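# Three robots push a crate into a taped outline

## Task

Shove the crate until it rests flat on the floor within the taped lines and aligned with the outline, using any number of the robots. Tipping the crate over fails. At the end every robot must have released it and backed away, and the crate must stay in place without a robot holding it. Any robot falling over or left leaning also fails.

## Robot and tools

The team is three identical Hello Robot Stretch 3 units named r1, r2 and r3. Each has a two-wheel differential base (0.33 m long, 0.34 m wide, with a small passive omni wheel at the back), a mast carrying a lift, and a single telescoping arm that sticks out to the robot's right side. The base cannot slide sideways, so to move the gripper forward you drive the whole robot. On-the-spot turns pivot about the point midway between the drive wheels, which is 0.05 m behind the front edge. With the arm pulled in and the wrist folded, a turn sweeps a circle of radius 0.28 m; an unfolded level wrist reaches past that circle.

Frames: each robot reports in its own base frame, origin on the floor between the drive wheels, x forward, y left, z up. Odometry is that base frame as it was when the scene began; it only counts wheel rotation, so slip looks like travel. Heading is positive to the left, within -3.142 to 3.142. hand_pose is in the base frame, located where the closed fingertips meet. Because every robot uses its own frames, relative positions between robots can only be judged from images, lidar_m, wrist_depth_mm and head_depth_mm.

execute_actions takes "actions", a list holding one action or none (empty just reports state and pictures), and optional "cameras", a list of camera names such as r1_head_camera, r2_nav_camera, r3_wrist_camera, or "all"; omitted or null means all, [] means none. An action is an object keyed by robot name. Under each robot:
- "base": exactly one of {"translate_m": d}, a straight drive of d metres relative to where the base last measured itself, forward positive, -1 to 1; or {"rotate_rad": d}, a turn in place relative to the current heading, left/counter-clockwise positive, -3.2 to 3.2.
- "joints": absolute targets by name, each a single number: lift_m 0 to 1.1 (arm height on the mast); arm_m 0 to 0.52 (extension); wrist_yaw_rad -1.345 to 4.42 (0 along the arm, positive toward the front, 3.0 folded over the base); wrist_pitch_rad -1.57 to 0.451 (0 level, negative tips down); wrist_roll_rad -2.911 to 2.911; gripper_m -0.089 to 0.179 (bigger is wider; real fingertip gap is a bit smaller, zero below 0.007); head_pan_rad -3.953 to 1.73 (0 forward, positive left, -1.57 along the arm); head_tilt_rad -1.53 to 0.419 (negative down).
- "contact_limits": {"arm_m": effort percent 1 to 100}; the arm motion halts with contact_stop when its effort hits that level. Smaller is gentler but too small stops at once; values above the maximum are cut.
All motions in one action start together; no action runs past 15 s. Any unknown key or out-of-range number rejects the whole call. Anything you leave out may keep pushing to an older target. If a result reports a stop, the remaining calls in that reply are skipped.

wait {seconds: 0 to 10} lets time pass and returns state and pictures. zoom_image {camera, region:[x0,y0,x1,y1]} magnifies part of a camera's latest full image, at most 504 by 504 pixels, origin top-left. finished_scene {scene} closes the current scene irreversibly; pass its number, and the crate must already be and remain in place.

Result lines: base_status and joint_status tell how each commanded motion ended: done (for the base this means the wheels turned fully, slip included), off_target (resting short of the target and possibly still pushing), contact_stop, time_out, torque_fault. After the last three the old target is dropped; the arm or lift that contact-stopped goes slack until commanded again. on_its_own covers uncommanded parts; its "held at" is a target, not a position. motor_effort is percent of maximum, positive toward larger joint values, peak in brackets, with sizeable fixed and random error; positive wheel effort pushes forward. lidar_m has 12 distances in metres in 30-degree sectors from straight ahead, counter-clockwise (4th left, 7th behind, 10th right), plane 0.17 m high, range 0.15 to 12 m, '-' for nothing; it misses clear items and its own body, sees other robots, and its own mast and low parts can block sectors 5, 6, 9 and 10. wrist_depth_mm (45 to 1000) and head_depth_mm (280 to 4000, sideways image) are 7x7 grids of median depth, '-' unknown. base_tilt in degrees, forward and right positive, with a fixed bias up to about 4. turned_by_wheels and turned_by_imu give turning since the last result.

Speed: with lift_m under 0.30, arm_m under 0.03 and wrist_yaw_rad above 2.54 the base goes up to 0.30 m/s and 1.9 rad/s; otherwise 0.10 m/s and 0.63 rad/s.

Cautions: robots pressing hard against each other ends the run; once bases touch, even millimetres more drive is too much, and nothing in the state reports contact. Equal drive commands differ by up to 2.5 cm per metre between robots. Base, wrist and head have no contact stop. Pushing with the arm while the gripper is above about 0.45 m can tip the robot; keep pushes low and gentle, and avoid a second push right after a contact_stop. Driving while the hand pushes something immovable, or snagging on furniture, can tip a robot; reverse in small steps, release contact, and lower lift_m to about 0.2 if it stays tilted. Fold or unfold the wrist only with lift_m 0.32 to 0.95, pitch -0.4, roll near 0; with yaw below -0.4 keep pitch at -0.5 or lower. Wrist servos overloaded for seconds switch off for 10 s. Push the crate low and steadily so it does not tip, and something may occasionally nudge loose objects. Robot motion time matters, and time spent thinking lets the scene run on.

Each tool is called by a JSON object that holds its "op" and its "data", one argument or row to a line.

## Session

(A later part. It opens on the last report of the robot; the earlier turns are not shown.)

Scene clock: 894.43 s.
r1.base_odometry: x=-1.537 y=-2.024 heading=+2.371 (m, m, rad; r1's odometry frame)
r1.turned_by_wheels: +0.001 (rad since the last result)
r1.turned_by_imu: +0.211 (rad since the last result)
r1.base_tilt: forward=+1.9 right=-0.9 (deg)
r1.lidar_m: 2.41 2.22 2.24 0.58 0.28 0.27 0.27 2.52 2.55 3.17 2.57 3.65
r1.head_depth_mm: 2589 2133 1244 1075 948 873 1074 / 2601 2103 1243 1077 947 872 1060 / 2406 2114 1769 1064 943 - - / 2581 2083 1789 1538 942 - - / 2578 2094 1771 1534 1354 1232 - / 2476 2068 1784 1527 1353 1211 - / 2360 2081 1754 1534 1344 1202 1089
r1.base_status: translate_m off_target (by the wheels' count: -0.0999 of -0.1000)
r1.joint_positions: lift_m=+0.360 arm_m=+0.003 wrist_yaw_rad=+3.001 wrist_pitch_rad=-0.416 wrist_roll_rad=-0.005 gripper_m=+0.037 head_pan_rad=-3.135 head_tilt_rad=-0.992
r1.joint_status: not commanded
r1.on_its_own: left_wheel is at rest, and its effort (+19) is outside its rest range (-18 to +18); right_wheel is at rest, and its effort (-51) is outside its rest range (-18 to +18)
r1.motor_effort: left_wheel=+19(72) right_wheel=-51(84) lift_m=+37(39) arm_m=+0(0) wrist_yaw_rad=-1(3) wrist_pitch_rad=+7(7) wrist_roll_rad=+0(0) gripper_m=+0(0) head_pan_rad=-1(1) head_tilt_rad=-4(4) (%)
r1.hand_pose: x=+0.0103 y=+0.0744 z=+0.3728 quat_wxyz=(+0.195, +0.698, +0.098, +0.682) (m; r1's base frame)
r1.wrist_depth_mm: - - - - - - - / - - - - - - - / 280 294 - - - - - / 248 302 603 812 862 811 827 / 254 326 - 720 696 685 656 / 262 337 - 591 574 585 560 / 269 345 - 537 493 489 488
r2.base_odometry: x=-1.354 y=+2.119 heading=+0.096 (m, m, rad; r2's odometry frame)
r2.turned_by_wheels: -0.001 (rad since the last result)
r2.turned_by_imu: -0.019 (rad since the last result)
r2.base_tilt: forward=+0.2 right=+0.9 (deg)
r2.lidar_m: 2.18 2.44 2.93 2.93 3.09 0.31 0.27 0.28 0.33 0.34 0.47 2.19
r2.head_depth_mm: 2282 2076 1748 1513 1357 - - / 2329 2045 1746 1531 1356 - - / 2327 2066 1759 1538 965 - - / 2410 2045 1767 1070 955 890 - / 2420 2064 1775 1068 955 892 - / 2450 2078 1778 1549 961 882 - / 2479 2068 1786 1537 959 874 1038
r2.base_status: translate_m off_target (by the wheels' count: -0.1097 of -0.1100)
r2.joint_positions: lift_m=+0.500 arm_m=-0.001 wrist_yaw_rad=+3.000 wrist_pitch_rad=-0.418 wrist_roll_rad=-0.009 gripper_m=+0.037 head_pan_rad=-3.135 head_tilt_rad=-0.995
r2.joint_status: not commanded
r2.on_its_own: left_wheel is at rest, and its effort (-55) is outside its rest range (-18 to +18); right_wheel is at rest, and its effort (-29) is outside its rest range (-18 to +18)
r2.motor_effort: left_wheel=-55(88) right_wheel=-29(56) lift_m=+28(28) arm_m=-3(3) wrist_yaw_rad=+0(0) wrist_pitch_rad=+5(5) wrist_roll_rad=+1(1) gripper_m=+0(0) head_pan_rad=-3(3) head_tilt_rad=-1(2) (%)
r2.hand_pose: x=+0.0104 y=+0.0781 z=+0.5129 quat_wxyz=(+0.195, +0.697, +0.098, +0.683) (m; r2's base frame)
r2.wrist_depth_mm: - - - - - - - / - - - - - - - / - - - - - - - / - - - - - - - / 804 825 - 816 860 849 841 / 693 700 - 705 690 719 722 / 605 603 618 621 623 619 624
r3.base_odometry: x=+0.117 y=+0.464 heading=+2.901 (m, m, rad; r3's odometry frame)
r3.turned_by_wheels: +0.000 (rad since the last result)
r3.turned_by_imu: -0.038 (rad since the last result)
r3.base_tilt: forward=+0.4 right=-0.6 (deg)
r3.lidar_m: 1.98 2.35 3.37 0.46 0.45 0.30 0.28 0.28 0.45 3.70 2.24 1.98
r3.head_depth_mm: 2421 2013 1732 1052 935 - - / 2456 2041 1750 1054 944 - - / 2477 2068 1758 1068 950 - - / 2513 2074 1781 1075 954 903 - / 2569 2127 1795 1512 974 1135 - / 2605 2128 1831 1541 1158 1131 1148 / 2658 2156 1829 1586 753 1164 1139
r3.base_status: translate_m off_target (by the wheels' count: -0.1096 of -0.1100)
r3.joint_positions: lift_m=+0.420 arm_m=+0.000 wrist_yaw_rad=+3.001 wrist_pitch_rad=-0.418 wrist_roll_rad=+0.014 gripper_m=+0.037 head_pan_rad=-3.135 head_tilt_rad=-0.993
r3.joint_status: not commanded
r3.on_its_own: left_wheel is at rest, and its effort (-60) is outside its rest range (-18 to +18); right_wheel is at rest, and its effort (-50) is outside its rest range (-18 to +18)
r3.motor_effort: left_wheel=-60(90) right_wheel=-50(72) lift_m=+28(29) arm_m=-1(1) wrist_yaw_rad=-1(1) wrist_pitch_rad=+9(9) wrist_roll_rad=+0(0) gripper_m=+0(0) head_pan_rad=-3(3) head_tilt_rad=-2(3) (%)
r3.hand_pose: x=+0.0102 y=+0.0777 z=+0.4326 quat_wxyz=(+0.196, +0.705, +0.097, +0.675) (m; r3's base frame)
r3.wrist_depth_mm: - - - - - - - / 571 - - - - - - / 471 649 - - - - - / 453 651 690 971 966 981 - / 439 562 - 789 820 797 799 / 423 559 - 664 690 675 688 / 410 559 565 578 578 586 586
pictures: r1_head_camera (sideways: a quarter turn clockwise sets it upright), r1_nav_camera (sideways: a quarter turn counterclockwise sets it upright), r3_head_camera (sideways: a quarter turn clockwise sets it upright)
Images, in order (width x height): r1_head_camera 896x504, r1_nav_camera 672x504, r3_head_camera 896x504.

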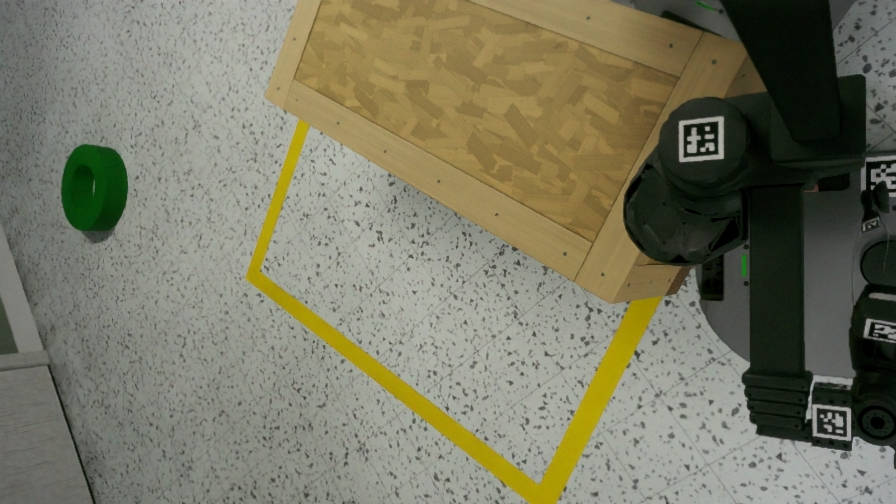

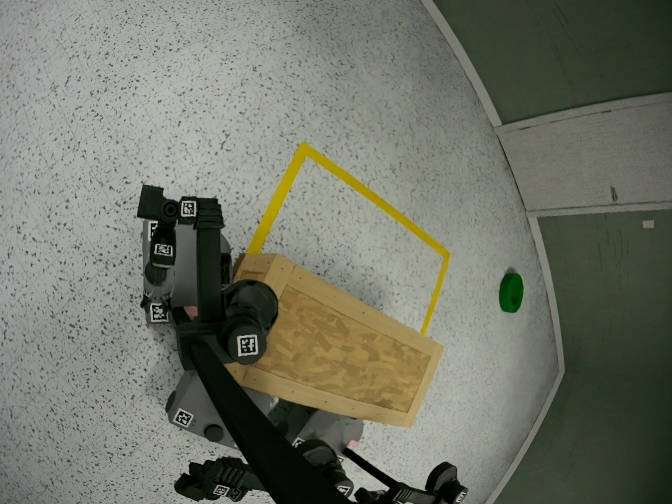

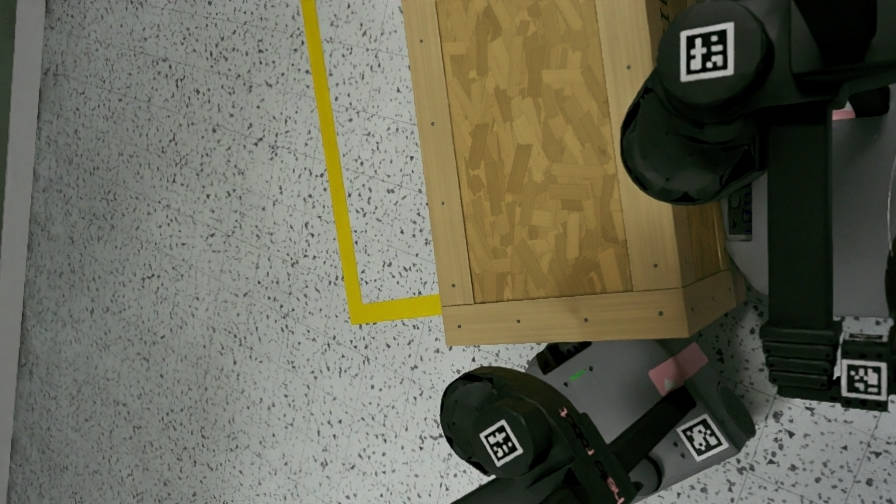

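{"op": "execute_actions", "data": {
  "actions": [
    {"r1":{"base":{"rotate_rad":1.27},"joints":{"lift_m":0.294}},"r2":{"base":{"translate_m":0.005}},"r3":{"base":{"translate_m":0.005}}}
  ],
  "cameras": ["r3_head_camera"]
}}

{"op": "execute_actions", "data": {
  "actions": [
    {"r1":{"base":{"translate_m":-0.17}}}
  ],
  "cameras": []
}}

{"op": "execute_actions", "data": {
  "actions": [
    {"r1":{"base":{"rotate_rad":-1.745},"joints":{"lift_m":0.36}}}
  ],
  "cameras": ["r1_head_camera","r3_head_camera"]
}}

Scene clock: 914.47 s.
r1.base_odometry: x=-1.537 y=-2.024 heading=-2.642 (m, m, rad; r1's odometry frame)
r1.turned_by_wheels: +1.270 (rad since the last result)
r1.turned_by_imu: +1.270 (rad since the last result)
r1.base_tilt: forward=+1.8 right=-0.9 (deg)
r1.lidar_m: 2.36 0.58 0.27 0.27 0.29 2.52 2.68 3.88 2.58 2.93 2.26 2.22
r1.head_depth_mm: 2368 2114 1778 1551 1361 1234 761 / 2455 2120 1783 1548 1359 1234 1051 / 2517 2112 1795 1541 1358 - - / 2594 2073 1782 1536 1353 - - / 2584 2118 1771 1537 1353 1250 - / 2549 2096 1761 1532 1350 1202 - / 2541 2058 1761 1530 1343 1208 1096
r1.base_status: done
r1.joint_positions: lift_m=+0.294 arm_m=+0.003 wrist_yaw_rad=+3.001 wrist_pitch_rad=-0.416 wrist_roll_rad=-0.005 gripper_m=+0.037 head_pan_rad=-3.135 head_tilt_rad=-0.992
r1.joint_status: all done
r1.motor_effort: left_wheel=-2(39) right_wheel=+2(42) lift_m=+20(32) arm_m=-1(0) wrist_yaw_rad=-2(1) wrist_pitch_rad=+7(7) wrist_roll_rad=+0(0) gripper_m=+0(0) head_pan_rad=-2(1) head_tilt_rad=-3(3) (%)
r1.hand_pose: x=+0.0103 y=+0.0744 z=+0.3074 quat_wxyz=(+0.195, +0.698, +0.098, +0.682) (m; r1's base frame)
r1.wrist_depth_mm: - - 294 285 278 275 - / - - 304 299 296 293 - / - - 338 333 329 327 569 / 847 805 377 369 362 378 439 / 681 645 - 415 402 421 385 / 550 547 - 536 471 468 421 / 468 477 - - 441 422 419
r2.base_odometry: x=-1.349 y=+2.120 heading=+0.096 (m, m, rad; r2's odometry frame)
r2.turned_by_wheels: +0.000 (rad since the last result)
r2.turned_by_imu: -0.001 (rad since the last result)
r2.base_tilt: forward=+0.2 right=+0.9 (deg)
r2.lidar_m: 2.17 2.44 2.93 2.92 3.10 0.31 0.28 0.28 0.33 0.34 0.47 2.18
r2.head_depth_mm: 2294 2047 1747 1520 1354 - - / 2320 2054 1753 1533 1361 - - / 2336 2036 1738 1541 962 - - / 2421 2050 1756 1070 951 907 - / 2415 2057 1747 1073 951 894 - / 2438 2080 1747 1538 953 886 - / 2485 2054 1790 1540 958 870 1058
r2.base_status: done
r2.joint_positions: lift_m=+0.500 arm_m=-0.001 wrist_yaw_rad=+3.000 wrist_pitch_rad=-0.418 wrist_roll_rad=-0.009 gripper_m=+0.037 head_pan_rad=-3.135 head_tilt_rad=-0.995
r2.joint_status: not commanded
r2.motor_effort: left_wheel=+1(42) right_wheel=+0(26) lift_m=+28(28) arm_m=-3(3) wrist_yaw_rad=+1(1) wrist_pitch_rad=+5(5) wrist_roll_rad=+1(0) gripper_m=+1(1) head_pan_rad=-3(3) head_tilt_rad=-3(2) (%)
r2.hand_pose: x=+0.0104 y=+0.0781 z=+0.5129 quat_wxyz=(+0.195, +0.697, +0.098, +0.683) (m; r2's base frame)
r2.wrist_depth_mm: - - - - - - - / - - - - - - - / - - - - - - - / - - - - - - - / 812 802 - 824 849 866 837 / 692 694 - 709 698 704 718 / 613 612 611 625 619 625 624
r3.base_odometry: x=+0.112 y=+0.465 heading=+2.901 (m, m, rad; r3's odometry frame)
r3.turned_by_wheels: +0.000 (rad since the last result)
r3.turned_by_imu: -0.001 (rad since the last result)
r3.base_tilt: forward=+0.4 right=-0.6 (deg)
r3.lidar_m: 1.98 2.36 3.37 0.46 0.45 0.30 0.28 0.29 0.57 3.70 2.23 1.97
r3.head_depth_mm: 2410 2007 1732 1053 934 - - / 2452 2045 1738 1055 941 - - / 2502 2075 1753 1067 946 - - / 2532 2085 1779 1077 948 922 - / 2568 2114 1789 1511 976 1185 - / 2602 2144 1817 1566 1197 1233 1147 / 2613 2179 1831 897 1203 1211 1135
r3.base_status: done
r3.joint_positions: lift_m=+0.420 arm_m=+0.000 wrist_yaw_rad=+3.001 wrist_pitch_rad=-0.418 wrist_roll_rad=+0.014 gripper_m=+0.037 head_pan_rad=-3.135 head_tilt_rad=-0.993
r3.joint_status: not commanded
r3.motor_effort: left_wheel=+0(49) right_wheel=+0(45) lift_m=+27(27) arm_m=-1(1) wrist_yaw_rad=-1(0) wrist_pitch_rad=+9(9) wrist_roll_rad=+0(0) gripper_m=+0(1) head_pan_rad=-3(4) head_tilt_rad=-3(4) (%)
r3.hand_pose: x=+0.0102 y=+0.0777 z=+0.4326 quat_wxyz=(+0.196, +0.705, +0.097, +0.675) (m; r3's base frame)
r3.wrist_depth_mm: - - - - - - - / 570 - - - - - - / 479 655 - - - - - / 463 665 698 967 964 983 - / 446 570 - 791 830 808 792 / 431 553 - 671 695 678 684 / 419 566 573 574 579 581 582
pictures: r3_head_camera (sideways: a quarter turn clockwise sets it upright)
Images, in order (width x height): r3_head_camera 896x504.

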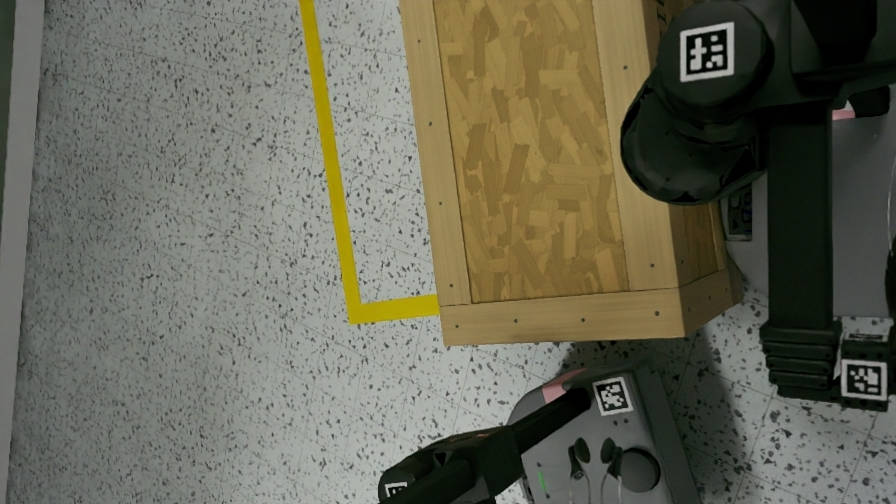

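Scene clock: 916.70 s.
r1.base_odometry: x=-1.387 y=-1.942 heading=-2.642 (m, m, rad; r1's odometry frame)
r1.turned_by_wheels: +0.000 (rad since the last result)
r1.turned_by_imu: +0.000 (rad since the last result)
r1.base_tilt: forward=+1.9 right=-1.0 (deg)
r1.lidar_m: 2.50 0.36 0.30 0.29 2.43 2.38 2.54 3.62 2.49 3.10 2.40 2.36
r1.head_depth_mm: 2241 2137 1778 1548 1365 1238 1070 / 2365 2113 1783 1550 1356 1232 1066 / 2436 2090 1783 1540 1360 - - / 2534 2108 1777 1530 1348 - - / 2598 2090 1761 1539 1357 1241 - / 2576 2112 1761 1525 1339 1202 - / 2549 2096 1769 1525 1344 1201 1094
r1.base_status: done
r1.joint_positions: lift_m=+0.294 arm_m=+0.003 wrist_yaw_rad=+3.001 wrist_pitch_rad=-0.416 wrist_roll_rad=-0.005 gripper_m=+0.037 head_pan_rad=-3.135 head_tilt_rad=-0.992
r1.joint_status: not commanded
r1.motor_effort: left_wheel=-2(15) right_wheel=+2(6) lift_m=+20(21) arm_m=-1(1) wrist_yaw_rad=+0(1) wrist_pitch_rad=+7(7) wrist_roll_rad=+0(0) gripper_m=+0(0) head_pan_rad=-2(1) head_tilt_rad=-3(4) (%)
r1.hand_pose: x=+0.0103 y=+0.0744 z=+0.3074 quat_wxyz=(+0.195, +0.698, +0.098, +0.682) (m; r1's base frame)
r1.wrist_depth_mm: - - - 315 307 299 291 / - - - 338 329 323 316 / - - - 380 363 363 347 / 856 815 775 424 400 390 383 / 677 652 - 458 435 443 452 / 555 554 - 518 501 494 475 / 468 485 - - 437 429 419
r2.base_odometry: x=-1.349 y=+2.120 heading=+0.096 (m, m, rad; r2's odometry frame)
r2.turned_by_wheels: +0.000 (rad since the last result)
r2.turned_by_imu: +0.000 (rad since the last result)
r2.base_tilt: forward=+0.2 right=+0.9 (deg)
r2.lidar_m: 2.18 2.43 2.93 2.92 3.11 0.32 0.28 0.28 0.33 0.34 0.47 2.18
r2.head_depth_mm: 2281 2038 1744 1517 1349 - - / 2336 2027 1758 1522 1359 - - / 2323 2045 1750 1532 965 - - / 2408 2049 1752 1070 953 906 - / 2420 2071 1765 1071 953 891 - / 2443 2082 1767 1537 957 884 - / 2489 2063 1790 1541 957 870 1058
r2.base_status: not commanded
r2.joint_positions: lift_m=+0.500 arm_m=-0.001 wrist_yaw_rad=+3.000 wrist_pitch_rad=-0.418 wrist_roll_rad=-0.009 gripper_m=+0.037 head_pan_rad=-3.135 head_tilt_rad=-0.995
r2.joint_status: not commanded
r2.motor_effort: left_wheel=+0(2) right_wheel=+0(1) lift_m=+28(27) arm_m=-3(3) wrist_yaw_rad=+0(0) wrist_pitch_rad=+5(5) wrist_roll_rad=+1(1) gripper_m=+0(0) head_pan_rad=-2(3) head_tilt_rad=-2(1) (%)
r2.hand_pose: x=+0.0104 y=+0.0781 z=+0.5129 quat_wxyz=(+0.195, +0.697, +0.098, +0.683) (m; r2's base frame)
r2.wrist_depth_mm: - - - - - - - / - - - - - - - / - - - - - - - / - - - - - - - / 810 819 - 824 857 840 837 / 706 703 - 698 701 727 721 / 604 612 594 612 619 625 618
r3.base_odometry: x=+0.112 y=+0.465 heading=+2.901 (m, m, rad; r3's odometry frame)
r3.turned_by_wheels: +0.000 (rad since the last result)
r3.turned_by_imu: +0.000 (rad since the last result)
r3.base_tilt: forward=+0.4 right=-0.6 (deg)
r3.lidar_m: 1.97 2.35 3.38 0.46 0.45 0.30 0.28 0.29 3.12 3.68 2.24 1.97
r3.head_depth_mm: 2425 2005 1726 1049 933 - - / 2454 2045 1752 1056 942 - - / 2499 2073 1763 1069 949 - - / 2525 2101 1785 1076 952 926 - / 2566 2115 1790 1501 976 1186 - / 2574 2132 1819 1574 1318 1243 1145 / 2643 2174 1792 1166 1272 1256 1135
r3.base_status: not commanded
r3.joint_positions: lift_m=+0.420 arm_m=+0.000 wrist_yaw_rad=+3.001 wrist_pitch_rad=-0.418 wrist_roll_rad=+0.014 gripper_m=+0.037 head_pan_rad=-3.135 head_tilt_rad=-0.993
r3.joint_status: not commanded
r3.motor_effort: left_wheel=+0(1) right_wheel=+0(1) lift_m=+27(27) arm_m=-1(1) wrist_yaw_rad=+0(2) wrist_pitch_rad=+9(8) wrist_roll_rad=+0(0) gripper_m=+0(0) head_pan_rad=-3(3) head_tilt_rad=-3(5) (%)
r3.hand_pose: x=+0.0102 y=+0.0777 z=+0.4326 quat_wxyz=(+0.196, +0.705, +0.097, +0.675) (m; r3's base frame)
r3.wrist_depth_mm: - - - - - - - / 571 - - - - - - / 474 651 - - - - - / 458 662 698 964 989 990 - / 446 560 - 790 830 809 799 / 432 554 - 663 692 675 673 / 418 571 562 579 580 582 584
pictures: none
No camera images: the call's "cameras" was empty. Leave "cameras" out to get every camera's image.

Scene clock: 920.17 s.
r1.base_odometry: x=-1.387 y=-1.942 heading=+1.896 (m, m, rad; r1's odometry frame)
r1.turned_by_wheels: -1.745 (rad since the last result)
r1.turned_by_imu: -1.751 (rad since the last result)
r1.base_tilt: forward=+1.9 right=-1.0 (deg)
r1.lidar_m: 3.64 2.51 2.36 2.39 0.41 0.31 0.29 2.53 2.38 2.43 3.11 2.49
r1.head_depth_mm: 2592 2135 1764 1412 977 1177 1071 / 2593 2100 1238 1068 949 1112 1060 / 2584 2130 1235 1073 947 - - / 2592 2102 1263 1070 939 - - / 2558 2067 1780 1538 1346 1252 - / 2542 2098 1759 1516 1350 1216 - / 2543 2088 1752 1522 1347 1201 1086
r1.base_status: done
r1.joint_positions: lift_m=+0.360 arm_m=+0.003 wrist_yaw_rad=+3.001 wrist_pitch_rad=-0.416 wrist_roll_rad=-0.005 gripper_m=+0.037 head_pan_rad=-3.135 head_tilt_rad=-0.992
r1.joint_status: all done
r1.motor_effort: left_wheel=+3(12) right_wheel=-2(7) lift_m=+39(41) arm_m=-1(1) wrist_yaw_rad=+0(2) wrist_pitch_rad=+7(7) wrist_roll_rad=+0(0) gripper_m=+0(0) head_pan_rad=-1(1) head_tilt_rad=-4(4) (%)
r1.hand_pose: x=+0.0103 y=+0.0744 z=+0.3727 quat_wxyz=(+0.195, +0.698, +0.098, +0.682) (m; r1's base frame)
r1.wrist_depth_mm: - - - - - - - / - - - - - - - / 381 - - - - - - / 370 650 932 881 855 852 814 / 362 564 - 702 697 677 672 / 356 510 - 587 557 567 568 / 346 494 - 540 510 493 487
r2.base_odometry: x=-1.349 y=+2.120 heading=+0.096 (m, m, rad; r2's odometry frame)
r2.turned_by_wheels: +0.000 (rad since the last result)
r2.turned_by_imu: -0.001 (rad since the last result)
r2.base_tilt: forward=+0.2 right=+0.9 (deg)
r2.lidar_m: 2.17 2.44 2.93 2.92 3.11 0.32 0.28 0.28 0.33 0.34 0.47 2.18
r2.head_depth_mm: 2325 2030 1742 1524 1355 - - / 2308 2076 1748 1533 1358 - - / 2337 2074 1755 1532 963 - - / 2373 2066 1774 1074 954 908 - / 2399 2061 1777 1070 954 887 - / 2451 2082 1786 1542 953 881 - / 2510 2067 1779 1536 957 871 1062
r2.base_status: not commanded
r2.joint_positions: lift_m=+0.500 arm_m=-0.001 wrist_yaw_rad=+3.000 wrist_pitch_rad=-0.418 wrist_roll_rad=-0.009 gripper_m=+0.037 head_pan_rad=-3.135 head_tilt_rad=-0.995
r2.joint_status: not commanded
r2.motor_effort: left_wheel=+1(1) right_wheel=+0(1) lift_m=+27(28) arm_m=-3(3) wrist_yaw_rad=+0(1) wrist_pitch_rad=+5(5) wrist_roll_rad=+1(1) gripper_m=+0(0) head_pan_rad=-3(3) head_tilt_rad=-2(2) (%)
r2.hand_pose: x=+0.0104 y=+0.0781 z=+0.5129 quat_wxyz=(+0.195, +0.697, +0.098, +0.683) (m; r2's base frame)
r2.wrist_depth_mm: - - - - - - - / - - - - - - - / - - - - - - - / - - - - - - - / 815 817 - 816 837 831 858 / 688 701 - 708 688 705 719 / 594 612 604 613 612 638 622
r3.base_odometry: x=+0.112 y=+0.465 heading=+2.901 (m, m, rad; r3's odometry frame)
r3.turned_by_wheels: +0.000 (rad since the last result)
r3.turned_by_imu: -0.001 (rad since the last result)
r3.base_tilt: forward=+0.4 right=-0.6 (deg)
r3.lidar_m: 1.98 2.35 3.36 0.46 0.45 0.30 0.28 0.29 0.61 3.66 2.23 1.97
r3.head_depth_mm: 2424 2005 1728 1048 935 - - / 2458 2036 1742 1058 943 - - / 2500 2063 1757 1072 950 - - / 2549 2096 1777 1072 956 925 - / 2560 2112 1791 1507 974 1180 - / 2608 2147 1810 1327 1217 1238 1148 / 2651 2155 1835 820 1169 1239 1131
r3.base_status: not commanded
r3.joint_positions: lift_m=+0.420 arm_m=+0.000 wrist_yaw_rad=+3.001 wrist_pitch_rad=-0.418 wrist_roll_rad=+0.014 gripper_m=+0.037 head_pan_rad=-3.135 head_tilt_rad=-0.993
r3.joint_status: not commanded
r3.motor_effort: left_wheel=+0(0) right_wheel=+0(0) lift_m=+28(27) arm_m=-1(1) wrist_yaw_rad=-1(0) wrist_pitch_rad=+9(9) wrist_roll_rad=+0(0) gripper_m=+0(0) head_pan_rad=-3(4) head_tilt_rad=-4(3) (%)
r3.hand_pose: x=+0.0102 y=+0.0777 z=+0.4326 quat_wxyz=(+0.196, +0.705, +0.097, +0.675) (m; r3's base frame)
r3.wrist_depth_mm: - - - - - - - / 576 - - - - - - / 479 648 - - - - - / 461 659 703 965 964 977 - / 446 561 - 779 829 806 810 / 433 555 - 663 697 675 668 / 418 571 577 583 580 578 580
pictures: r1_head_camera (sideways: a quarter turn clockwise sets it upright), r3_head_camera (sideways: a quarter turn clockwise sets it upright)
Images, in order (width x height): r1_head_camera 896x504, r3_head_camera 896x504.

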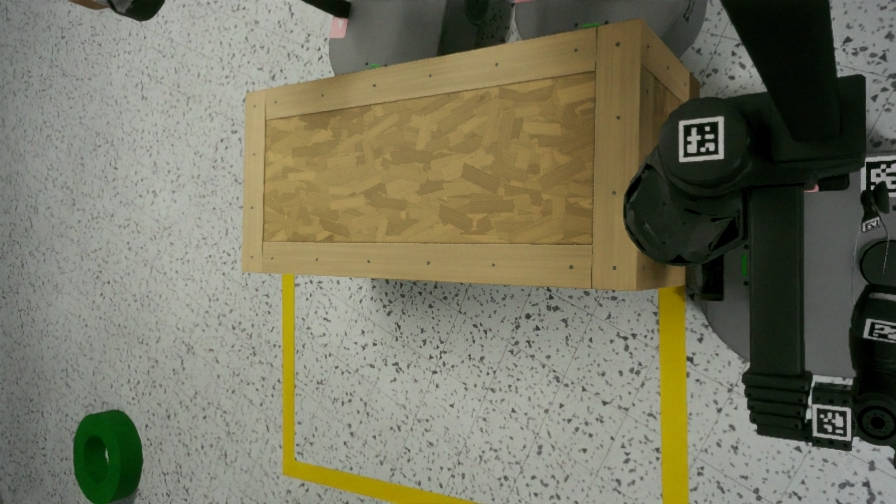

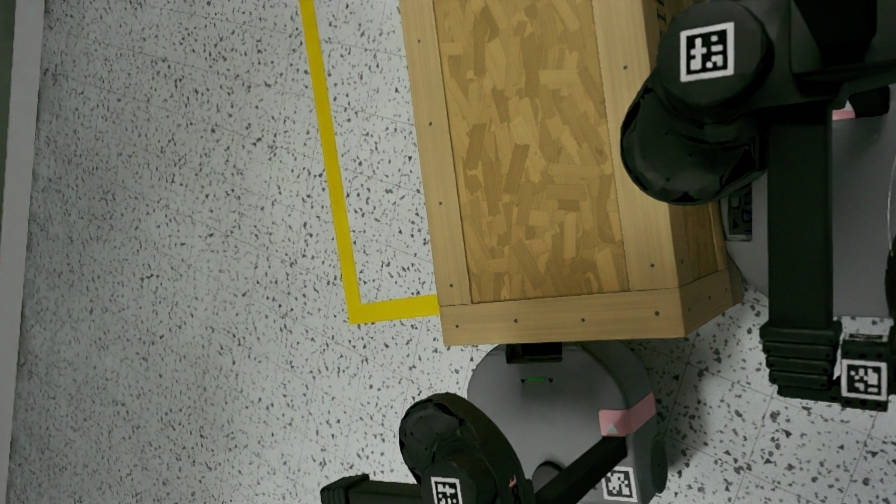

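{"op": "execute_actions", "data": {
  "actions": [
    {"r1":{"base":{"translate_m":-0.15}},"r2":{"base":{"translate_m":-0.15}},"r3":{"base":{"translate_m":-0.15}}}
  ],
  "cameras": ["r1_head_camera","r2_head_camera","r3_head_camera"]
}}

Scene clock: 926.17 s.
r1.base_odometry: x=-1.339 y=-2.084 heading=+1.896 (m, m, rad; r1's odometry frame)
r1.turned_by_wheels: +0.001 (rad since the last result)
r1.turned_by_imu: +0.428 (rad since the last result)
r1.base_tilt: forward=+1.9 right=-1.0 (deg)
r1.lidar_m: 2.67 2.41 2.42 0.60 0.28 0.27 0.27 2.33 2.35 2.84 2.59 2.55
r1.head_depth_mm: 2606 2106 1251 1083 942 857 1070 / 2596 2123 1271 1074 945 873 1064 / 2574 2107 1789 1093 948 - - / 2578 2097 1779 1532 975 - - / 2496 2083 1783 1539 1347 1241 - / 2403 2127 1770 1516 1350 1220 - / 2264 2088 1764 1526 1335 1209 1091
r1.base_status: translate_m off_target (by the wheels' count: -0.1497 of -0.1500)
r1.joint_positions: lift_m=+0.360 arm_m=+0.003 wrist_yaw_rad=+3.001 wrist_pitch_rad=-0.416 wrist_roll_rad=-0.005 gripper_m=+0.037 head_pan_rad=-3.135 head_tilt_rad=-0.992
r1.joint_status: not commanded
r1.on_its_own: left_wheel is at rest, and its effort (-37) is outside its rest range (-18 to +18); right_wheel is at rest, and its effort (-60) is outside its rest range (-18 to +18)
r1.motor_effort: left_wheel=-37(75) right_wheel=-60(85) lift_m=+38(39) arm_m=-1(1) wrist_yaw_rad=-1(3) wrist_pitch_rad=+6(6) wrist_roll_rad=+0(0) gripper_m=+0(0) head_pan_rad=-2(1) head_tilt_rad=-3(4) (%)
r1.hand_pose: x=+0.0103 y=+0.0744 z=+0.3728 quat_wxyz=(+0.194, +0.698, +0.098, +0.682) (m; r1's base frame)
r1.wrist_depth_mm: - - - - - - - / - - - - - - - / 280 293 - - - - - / 248 307 612 793 852 824 825 / 255 330 - 694 697 662 647 / 262 343 - 585 570 583 552 / 271 347 - 547 505 488 485
r2.base_odometry: x=-1.498 y=+2.106 heading=+0.095 (m, m, rad; r2's odometry frame)
r2.turned_by_wheels: -0.001 (rad since the last result)
r2.turned_by_imu: -0.002 (rad since the last result)
r2.base_tilt: forward=+0.2 right=+0.9 (deg)
r2.lidar_m: 2.29 2.56 2.95 2.94 2.97 0.31 0.27 0.28 0.34 0.36 2.78 2.30
r2.head_depth_mm: 2226 2040 1750 1531 1356 - - / 2249 2034 1765 1529 1359 - - / 2275 2052 1750 1506 963 - - / 2320 2048 1754 1075 951 897 - / 2357 2081 1758 1075 948 898 - / 2370 2063 1767 1542 959 881 - / 2450 2088 1768 1549 955 874 1104
r2.base_status: translate_m off_target (by the wheels' count: -0.1497 of -0.1500)
r2.joint_positions: lift_m=+0.500 arm_m=-0.001 wrist_yaw_rad=+3.000 wrist_pitch_rad=-0.418 wrist_roll_rad=-0.009 gripper_m=+0.037 head_pan_rad=-3.135 head_tilt_rad=-0.995
r2.joint_status: not commanded
r2.on_its_own: left_wheel is at rest, and its effort (-62) is outside its rest range (-18 to +18); right_wheel is at rest, and its effort (-32) is outside its rest range (-18 to +18)
r2.motor_effort: left_wheel=-62(90) right_wheel=-32(57) lift_m=+28(28) arm_m=-3(3) wrist_yaw_rad=+1(1) wrist_pitch_rad=+5(5) wrist_roll_rad=+1(1) gripper_m=+0(0) head_pan_rad=-3(2) head_tilt_rad=-2(2) (%)
r2.hand_pose: x=+0.0104 y=+0.0781 z=+0.5129 quat_wxyz=(+0.195, +0.697, +0.098, +0.683) (m; r2's base frame)
r2.wrist_depth_mm: - - - - - - - / - - - - - - - / - - - - - - - / - - - - - - - / 813 802 - 816 843 834 844 / 705 703 - 698 691 710 719 / 612 608 608 612 619 617 622
r3.base_odometry: x=+0.258 y=+0.429 heading=+2.900 (m, m, rad; r3's odometry frame)
r3.turned_by_wheels: -0.001 (rad since the last result)
r3.turned_by_imu: -0.016 (rad since the last result)
r3.base_tilt: forward=+0.4 right=-0.6 (deg)
r3.lidar_m: 2.11 2.48 3.40 0.48 0.43 0.30 0.28 0.28 0.60 3.13 2.40 2.11
r3.head_depth_mm: 2339 2008 1724 1047 931 - - / 2402 2036 1751 1054 942 - - / 2429 2066 1763 1069 947 - - / 2492 2105 1772 1077 952 910 - / 2567 2119 1791 1543 993 1190 - / 2579 2158 1823 856 1182 1187 1149 / 2649 2168 1839 885 783 1223 1137
r3.base_status: translate_m off_target (by the wheels' count: -0.1497 of -0.1500)
r3.joint_positions: lift_m=+0.420 arm_m=+0.000 wrist_yaw_rad=+3.001 wrist_pitch_rad=-0.418 wrist_roll_rad=+0.014 gripper_m=+0.037 head_pan_rad=-3.135 head_tilt_rad=-0.993
r3.joint_status: not commanded
r3.on_its_own: left_wheel is at rest, and its effort (-68) is outside its rest range (-18 to +18)
r3.motor_effort: left_wheel=-68(86) right_wheel=-12(73) lift_m=+27(27) arm_m=-1(1) wrist_yaw_rad=-2(1) wrist_pitch_rad=+9(8) wrist_roll_rad=+0(0) gripper_m=+0(0) head_pan_rad=-3(4) head_tilt_rad=-3(4) (%)
r3.hand_pose: x=+0.0103 y=+0.0777 z=+0.4326 quat_wxyz=(+0.196, +0.705, +0.096, +0.675) (m; r3's base frame)
r3.wrist_depth_mm: - - - - - - - / 544 - - - - - - / 452 604 - - - - - / 439 613 686 976 987 973 - / 423 559 - 788 823 798 793 / 414 578 - 666 696 668 668 / 403 555 568 581 575 579 583
pictures: r1_head_camera (sideways: a quarter turn clockwise sets it upright), r2_head_camera (sideways: a quarter turn clockwise sets it upright), r3_head_camera (sideways: a quarter turn clockwise sets it upright)
Images, in order (width x height): r1_head_camera 896x504, r2_head_camera 896x504, r3_head_camera 896x504.

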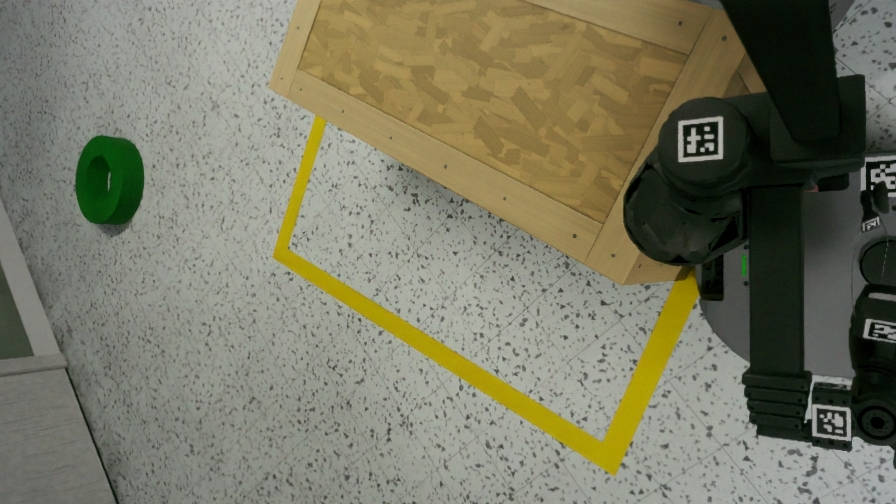

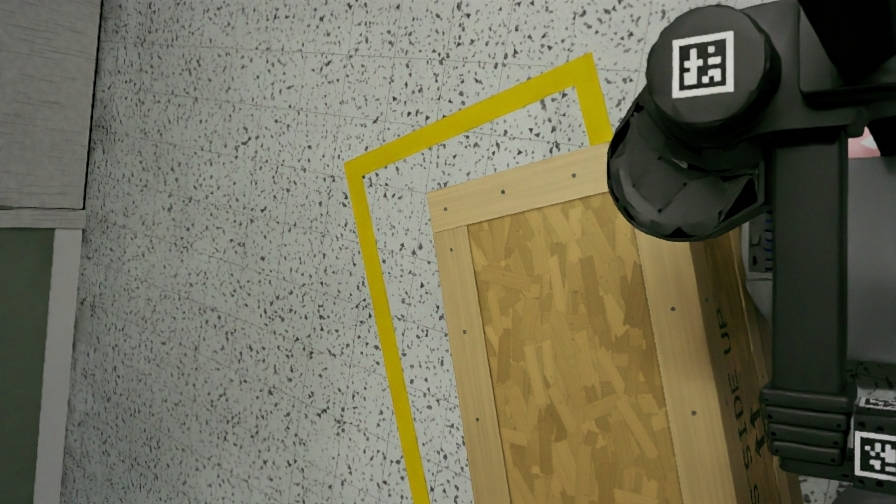

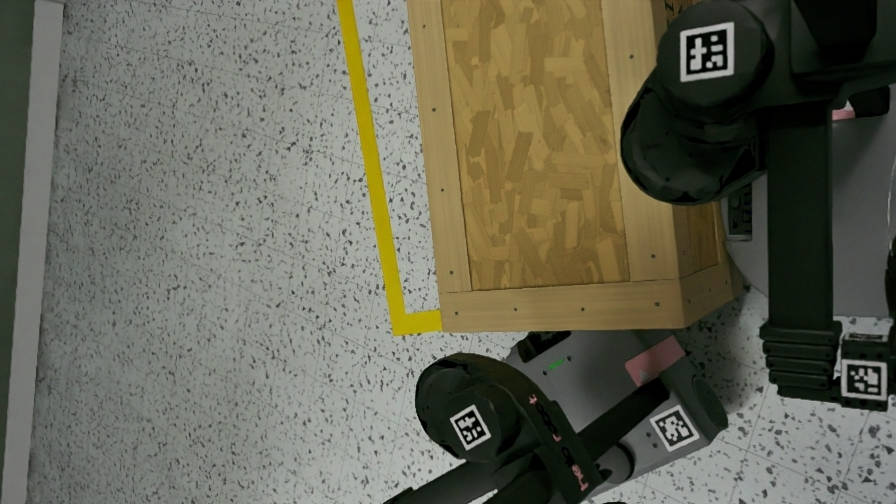

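{"op": "execute_actions", "data": {
  "actions": [
    {"r1":{"base":{"rotate_rad":1.32},"joints":{"lift_m":0.294}},"r2":{"base":{"translate_m":0.005}},"r3":{"base":{"translate_m":0.005}}}
  ],
  "cameras": []
}}

{"op": "execute_actions", "data": {
  "actions": [
    {"r1":{"base":{"translate_m":-0.14}}}
  ],
  "cameras": []
}}

{"op": "execute_actions", "data": {
  "actions": [
    {"r1":{"base":{"rotate_rad":-1.745},"joints":{"lift_m":0.33}}}
  ],
  "cameras": ["r1_head_camera","r3_head_camera"]
}}

Scene clock: 939.43 s.
r1.base_odometry: x=-1.339 y=-2.084 heading=-3.067 (m, m, rad; r1's odometry frame)
r1.turned_by_wheels: +1.320 (rad since the last result)
r1.turned_by_imu: +1.320 (rad since the last result)
r1.base_tilt: forward=+1.8 right=-1.0 (deg)
r1.lidar_m: 2.56 0.31 0.27 0.27 0.30 2.33 2.48 3.59 2.55 3.20 2.45 2.41
r1.head_depth_mm: 2178 2126 1800 1544 1368 1225 765 / 2329 2106 1789 1539 1361 1227 1056 / 2416 2105 1771 1535 1365 - - / 2477 2117 1796 1530 1346 - - / 2550 2108 1774 1530 1355 1244 - / 2550 2102 1763 1537 1348 1208 - / 2541 2084 1754 1523 1336 1201 1088
r1.base_status: done
r1.joint_positions: lift_m=+0.294 arm_m=+0.003 wrist_yaw_rad=+3.001 wrist_pitch_rad=-0.416 wrist_roll_rad=-0.005 gripper_m=+0.037 head_pan_rad=-3.135 head_tilt_rad=-0.992
r1.joint_status: all done
r1.motor_effort: left_wheel=-3(55) right_wheel=+2(47) lift_m=+21(30) arm_m=-1(1) wrist_yaw_rad=-1(1) wrist_pitch_rad=+7(7) wrist_roll_rad=+0(0) gripper_m=-1(0) head_pan_rad=-1(1) head_tilt_rad=-3(3) (%)
r1.hand_pose: x=+0.0103 y=+0.0744 z=+0.3075 quat_wxyz=(+0.194, +0.698, +0.098, +0.682) (m; r1's base frame)
r1.wrist_depth_mm: - - 292 284 276 268 263 / - - 308 302 292 287 293 / - - 337 335 326 317 527 / 854 817 374 375 359 348 430 / 655 641 - 415 400 396 380 / 565 535 - 534 483 460 412 / 469 480 - - 435 422 419
r2.base_odometry: x=-1.493 y=+2.106 heading=+0.095 (m, m, rad; r2's odometry frame)
r2.turned_by_wheels: +0.000 (rad since the last result)
r2.turned_by_imu: -0.001 (rad since the last result)
r2.base_tilt: forward=+0.2 right=+1.0 (deg)
r2.lidar_m: 2.29 2.55 2.95 2.94 2.97 0.31 0.28 0.28 0.34 0.36 2.77 2.29
r2.head_depth_mm: 2225 2019 1739 1519 1360 - - / 2278 2041 1744 1529 1353 - - / 2296 2053 1758 1500 968 - - / 2312 2048 1754 1069 956 904 - / 2349 2058 1768 1068 953 894 - / 2386 2066 1784 1545 957 882 - / 2422 2076 1781 1547 961 885 1101
r2.base_status: done
r2.joint_positions: lift_m=+0.500 arm_m=-0.001 wrist_yaw_rad=+3.000 wrist_pitch_rad=-0.418 wrist_roll_rad=-0.009 gripper_m=+0.037 head_pan_rad=-3.135 head_tilt_rad=-0.995
r2.joint_status: not commanded
r2.motor_effort: left_wheel=+0(48) right_wheel=+0(28) lift_m=+28(28) arm_m=-3(3) wrist_yaw_rad=+1(0) wrist_pitch_rad=+5(5) wrist_roll_rad=+1(1) gripper_m=+1(0) head_pan_rad=-3(2) head_tilt_rad=-2(2) (%)
r2.hand_pose: x=+0.0104 y=+0.0781 z=+0.5129 quat_wxyz=(+0.195, +0.697, +0.098, +0.683) (m; r2's base frame)
r2.wrist_depth_mm: - - - - - - - / - - - - - - - / - - - - - - - / - - - - - - - / 808 827 - 814 852 838 843 / 698 696 - 708 694 701 713 / 604 607 608 615 625 625 626
r3.base_odometry: x=+0.253 y=+0.430 heading=+2.900 (m, m, rad; r3's odometry frame)
r3.turned_by_wheels: +0.000 (rad since the last result)
r3.turned_by_imu: +0.000 (rad since the last result)
r3.base_tilt: forward=+0.4 right=-0.6 (deg)
r3.lidar_m: 2.10 2.48 3.41 0.48 0.44 0.30 0.28 0.29 0.60 3.13 2.39 2.10
r3.head_depth_mm: 2330 2007 1729 1054 929 - - / 2398 2046 1749 1061 942 - - / 2433 2063 1768 1064 948 - - / 2506 2082 1773 1080 955 935 - / 2569 2112 1796 1537 992 1201 - / 2614 2137 1807 1578 1221 1246 1147 / 2637 2170 1824 931 1223 1237 1136
r3.base_status: done
r3.joint_positions: lift_m=+0.420 arm_m=+0.000 wrist_yaw_rad=+3.001 wrist_pitch_rad=-0.418 wrist_roll_rad=+0.014 gripper_m=+0.037 head_pan_rad=-3.135 head_tilt_rad=-0.993
r3.joint_status: not commanded
r3.motor_effort: left_wheel=+1(54) right_wheel=+0(13) lift_m=+27(27) arm_m=-1(1) wrist_yaw_rad=+0(1) wrist_pitch_rad=+9(9) wrist_roll_rad=+0(0) gripper_m=+0(0) head_pan_rad=-3(3) head_tilt_rad=-4(2) (%)
r3.hand_pose: x=+0.0103 y=+0.0777 z=+0.4326 quat_wxyz=(+0.196, +0.705, +0.096, +0.675) (m; r3's base frame)
r3.wrist_depth_mm: - - - - - - - / 550 - - - - - - / 455 620 - - - - - / 444 630 676 966 985 973 - / 428 563 - 785 815 794 797 / 422 575 - 662 696 664 681 / 411 562 569 582 575 584 584
pictures: none
No camera images: the call's "cameras" was empty. Leave "cameras" out to get every camera's image.

Scene clock: 941.77 s.
r1.base_odometry: x=-1.200 y=-2.074 heading=-3.067 (m, m, rad; r1's odometry frame)
r1.turned_by_wheels: +0.000 (rad since the last result)
r1.turned_by_imu: +0.000 (rad since the last result)
r1.base_tilt: forward=+1.9 right=-1.1 (deg)
r1.lidar_m: 2.68 0.35 0.29 0.29 2.27 2.22 2.37 3.40 2.49 3.33 2.57 2.52
r1.head_depth_mm: 2057 2121 1803 1541 1362 1236 1073 / 2192 2112 1778 1531 1355 1234 1068 / 2330 2119 1777 1533 1363 - - / 2410 2090 1766 1547 1357 - - / 2478 2094 1767 1523 1356 1245 - / 2535 2080 1771 1530 1354 1203 - / 2526 2093 1775 1519 1352 1200 1090
r1.base_status: done
r1.joint_positions: lift_m=+0.294 arm_m=+0.003 wrist_yaw_rad=+3.001 wrist_pitch_rad=-0.416 wrist_roll_rad=-0.005 gripper_m=+0.037 head_pan_rad=-3.135 head_tilt_rad=-0.992
r1.joint_status: not commanded
r1.motor_effort: left_wheel=-2(15) right_wheel=+2(5) lift_m=+21(21) arm_m=-1(1) wrist_yaw_rad=-1(1) wrist_pitch_rad=+7(7) wrist_roll_rad=+0(0) gripper_m=+0(0) head_pan_rad=-1(1) head_tilt_rad=-4(3) (%)
r1.hand_pose: x=+0.0103 y=+0.0744 z=+0.3074 quat_wxyz=(+0.194, +0.698, +0.098, +0.682) (m; r1's base frame)
r1.wrist_depth_mm: - - - 379 302 291 284 / - - - 348 320 317 309 / - - - 922 353 347 337 / 848 804 787 733 394 390 372 / 674 666 - 468 435 431 422 / 547 548 - 513 483 487 469 / 462 480 - - 431 423 421
r2.base_odometry: x=-1.493 y=+2.106 heading=+0.095 (m, m, rad; r2's odometry frame)
r2.turned_by_wheels: +0.000 (rad since the last result)
r2.turned_by_imu: +0.000 (rad since the last result)
r2.base_tilt: forward=+0.1 right=+0.9 (deg)
r2.lidar_m: 2.28 2.56 2.95 2.94 2.97 0.31 0.28 0.28 0.34 0.36 2.77 2.30
r2.head_depth_mm: 2236 2047 1738 1526 1349 - - / 2250 2058 1743 1529 1360 - - / 2289 2039 1758 1513 967 - - / 2332 2061 1758 1070 951 902 - / 2345 2065 1773 1075 953 898 - / 2377 2070 1761 1543 955 880 - / 2432 2091 1764 1529 959 883 1106
r2.base_status: not commanded
r2.joint_positions: lift_m=+0.500 arm_m=-0.001 wrist_yaw_rad=+3.000 wrist_pitch_rad=-0.418 wrist_roll_rad=-0.009 gripper_m=+0.037 head_pan_rad=-3.135 head_tilt_rad=-0.995
r2.joint_status: not commanded
r2.motor_effort: left_wheel=+2(1) right_wheel=+0(0) lift_m=+28(28) arm_m=-3(3) wrist_yaw_rad=+1(1) wrist_pitch_rad=+5(5) wrist_roll_rad=+1(1) gripper_m=+1(0) head_pan_rad=-3(2) head_tilt_rad=-2(2) (%)
r2.hand_pose: x=+0.0104 y=+0.0781 z=+0.5129 quat_wxyz=(+0.195, +0.697, +0.098, +0.683) (m; r2's base frame)
r2.wrist_depth_mm: - - - - - - - / - - - - - - - / - - - - - - - / - - - - - - - / 810 823 - 835 840 828 844 / 691 692 - 701 689 697 716 / 607 596 613 608 615 627 624
r3.base_odometry: x=+0.253 y=+0.430 heading=+2.900 (m, m, rad; r3's odometry frame)
r3.turned_by_wheels: +0.000 (rad since the last result)
r3.turned_by_imu: +0.000 (rad since the last result)
r3.base_tilt: forward=+0.4 right=-0.5 (deg)
r3.lidar_m: 2.10 2.49 3.40 0.48 0.44 0.30 0.28 0.29 3.08 3.15 2.39 2.10
r3.head_depth_mm: 2323 2020 1725 1048 933 - - / 2417 2065 1736 1055 943 - - / 2421 2067 1743 1067 947 - - / 2519 2091 1770 1077 953 931 - / 2559 2104 1796 1532 992 1194 - / 2620 2137 1810 1544 1327 1250 1150 / 2640 2176 1023 1320 1289 1254 1136
r3.base_status: not commanded
r3.joint_positions: lift_m=+0.420 arm_m=+0.000 wrist_yaw_rad=+3.001 wrist_pitch_rad=-0.418 wrist_roll_rad=+0.014 gripper_m=+0.037 head_pan_rad=-3.135 head_tilt_rad=-0.993
r3.joint_status: not commanded
r3.motor_effort: left_wheel=+1(1) right_wheel=-1(0) lift_m=+27(27) arm_m=-1(1) wrist_yaw_rad=-1(0) wrist_pitch_rad=+9(9) wrist_roll_rad=+0(0) gripper_m=-1(0) head_pan_rad=-2(3) head_tilt_rad=-2(2) (%)
r3.hand_pose: x=+0.0103 y=+0.0777 z=+0.4326 quat_wxyz=(+0.196, +0.705, +0.096, +0.675) (m; r3's base frame)
r3.wrist_depth_mm: - - - - - - - / 551 - - - - - - / 456 611 - - - - - / 444 629 681 961 975 992 - / 431 562 - 792 819 798 794 / 420 576 - 666 703 672 676 / 407 560 570 576 583 580 584
pictures: none
No camera images: the call's "cameras" was empty. Leave "cameras" out to get every camera's image.

Scene clock: 945.17 s.
r1.base_odometry: x=-1.200 y=-2.074 heading=+1.471 (m, m, rad; r1's odometry frame)
r1.turned_by_wheels: -1.745 (rad since the last result)
r1.turned_by_imu: -1.751 (rad since the last result)
r1.base_tilt: forward=+1.8 right=-1.0 (deg)
r1.lidar_m: 2.50 2.67 2.52 2.56 0.40 0.30 0.29 2.35 2.22 2.26 2.90 2.49
r1.head_depth_mm: 2612 2123 1527 1356 957 1109 1073 / 2589 2114 1241 1071 946 1080 1066 / 2602 2117 1243 1073 944 - - / 2579 2101 1290 1091 960 - - / 2568 2111 1765 1528 1348 1241 - / 2548 2085 1774 1524 1345 1208 - / 2543 2093 1759 1524 1334 1198 1092
r1.base_status: done
r1.joint_positions: lift_m=+0.330 arm_m=+0.003 wrist_yaw_rad=+3.001 wrist_pitch_rad=-0.416 wrist_roll_rad=-0.005 gripper_m=+0.037 head_pan_rad=-3.135 head_tilt_rad=-0.992
r1.joint_status: all done
r1.motor_effort: left_wheel=+3(13) right_wheel=-2(8) lift_m=+39(39) arm_m=-1(1) wrist_yaw_rad=-1(2) wrist_pitch_rad=+7(7) wrist_roll_rad=+0(0) gripper_m=+0(0) head_pan_rad=-2(0) head_tilt_rad=-3(3) (%)
r1.hand_pose: x=+0.0103 y=+0.0744 z=+0.3427 quat_wxyz=(+0.194, +0.698, +0.098, +0.682) (m; r1's base frame)
r1.wrist_depth_mm: - - - - - - - / - - - - - - - / 366 - - - - - 983 / 359 575 845 854 811 776 764 / 359 534 - 668 657 634 624 / 344 496 - 566 537 538 520 / 343 489 - - 477 459 444
r2.base_odometry: x=-1.493 y=+2.106 heading=+0.095 (m, m, rad; r2's odometry frame)
r2.turned_by_wheels: +0.000 (rad since the last result)
r2.turned_by_imu: -0.001 (rad since the last result)
r2.base_tilt: forward=+0.2 right=+0.9 (deg)
r2.lidar_m: 2.29 2.56 2.95 2.94 2.96 0.31 0.28 0.28 0.34 0.36 2.77 2.30
r2.head_depth_mm: 2217 2029 1734 1519 1361 - - / 2245 2043 1756 1533 1355 - - / 2283 2046 1745 1511 966 - - / 2316 2040 1744 1073 953 907 - / 2354 2068 1770 1075 953 892 - / 2370 2067 1762 1547 957 885 - / 2455 2065 1776 1549 957 886 1101
r2.base_status: not commanded
r2.joint_positions: lift_m=+0.500 arm_m=-0.001 wrist_yaw_rad=+3.000 wrist_pitch_rad=-0.418 wrist_roll_rad=-0.009 gripper_m=+0.037 head_pan_rad=-3.135 head_tilt_rad=-0.995
r2.joint_status: not commanded
r2.motor_effort: left_wheel=+1(0) right_wheel=-1(0) lift_m=+28(27) arm_m=-3(3) wrist_yaw_rad=+1(1) wrist_pitch_rad=+5(5) wrist_roll_rad=+1(1) gripper_m=+0(1) head_pan_rad=-3(4) head_tilt_rad=-2(2) (%)
r2.hand_pose: x=+0.0104 y=+0.0781 z=+0.5129 quat_wxyz=(+0.195, +0.697, +0.098, +0.683) (m; r2's base frame)
r2.wrist_depth_mm: - - - - - - - / - - - - - - - / - - - - - - - / - - - - - - - / 808 813 - 830 836 835 829 / 693 680 - 701 699 719 715 / 599 608 616 608 613 616 621
r3.base_odometry: x=+0.253 y=+0.430 heading=+2.900 (m, m, rad; r3's odometry frame)
r3.turned_by_wheels: +0.000 (rad since the last result)
r3.turned_by_imu: -0.001 (rad since the last result)
r3.base_tilt: forward=+0.4 right=-0.6 (deg)
r3.lidar_m: 2.11 2.48 3.41 0.48 0.44 0.30 0.28 0.29 3.09 3.14 2.39 2.10
r3.head_depth_mm: 2352 2021 1733 1047 931 - - / 2402 2057 1750 1057 941 - - / 2453 2050 1755 1065 946 - - / 2523 2087 1785 1075 953 933 - / 2560 2113 1805 1530 995 1199 - / 2587 2132 1827 937 1225 1244 1148 / 2637 2157 1849 841 1177 1257 1134
r3.base_status: not commanded
r3.joint_positions: lift_m=+0.420 arm_m=+0.000 wrist_yaw_rad=+3.001 wrist_pitch_rad=-0.418 wrist_roll_rad=+0.014 gripper_m=+0.037 head_pan_rad=-3.135 head_tilt_rad=-0.993
r3.joint_status: not commanded
r3.motor_effort: left_wheel=+1(1) right_wheel=-1(1) lift_m=+27(27) arm_m=-1(1) wrist_yaw_rad=-1(0) wrist_pitch_rad=+8(8) wrist_roll_rad=+0(0) gripper_m=+0(0) head_pan_rad=-4(2) head_tilt_rad=-2(2) (%)
r3.hand_pose: x=+0.0103 y=+0.0777 z=+0.4326 quat_wxyz=(+0.196, +0.705, +0.096, +0.675) (m; r3's base frame)
r3.wrist_depth_mm: - - - - - - - / 556 - - - - - - / 454 620 - - - - - / 442 623 677 952 986 999 - / 435 560 - 796 827 797 798 / 419 575 - 666 691 673 679 / 408 560 577 576 569 579 584
pictures: r1_head_camera (sideways: a quarter turn clockwise sets it upright), r3_head_camera (sideways: a quarter turn clockwise sets it upright)
Images, in order (width x height): r1_head_camera 896x504, r3_head_camera 896x504.

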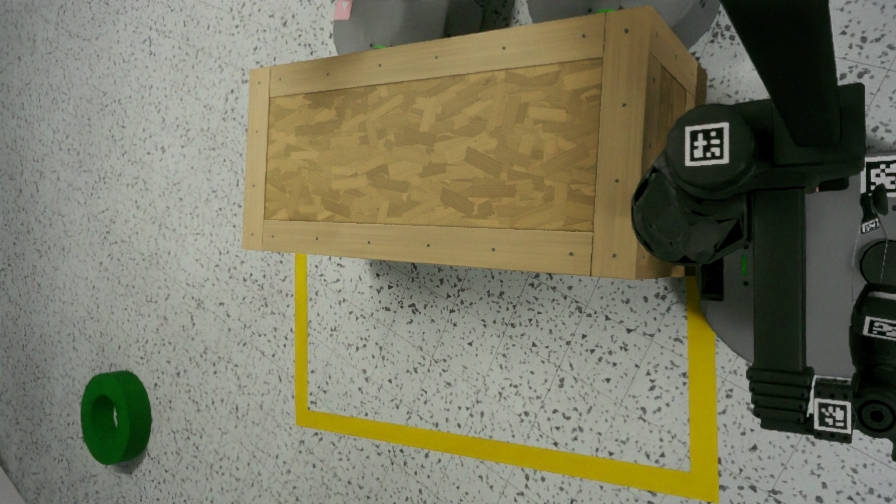

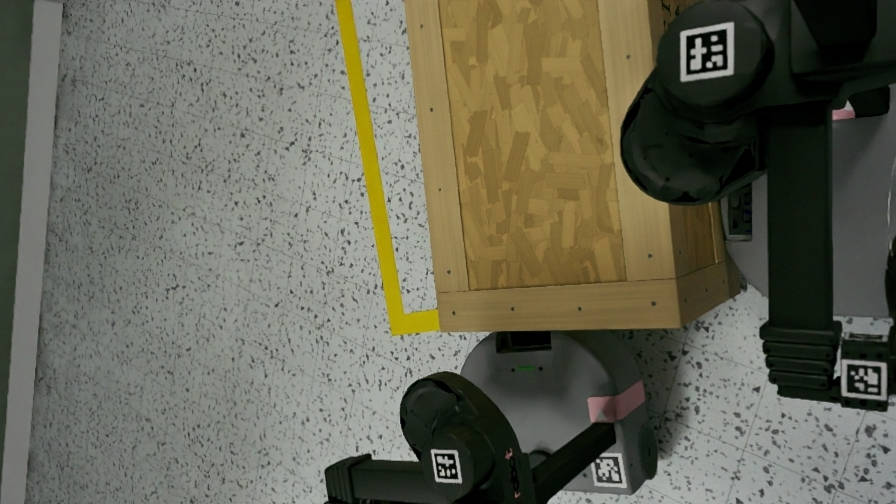

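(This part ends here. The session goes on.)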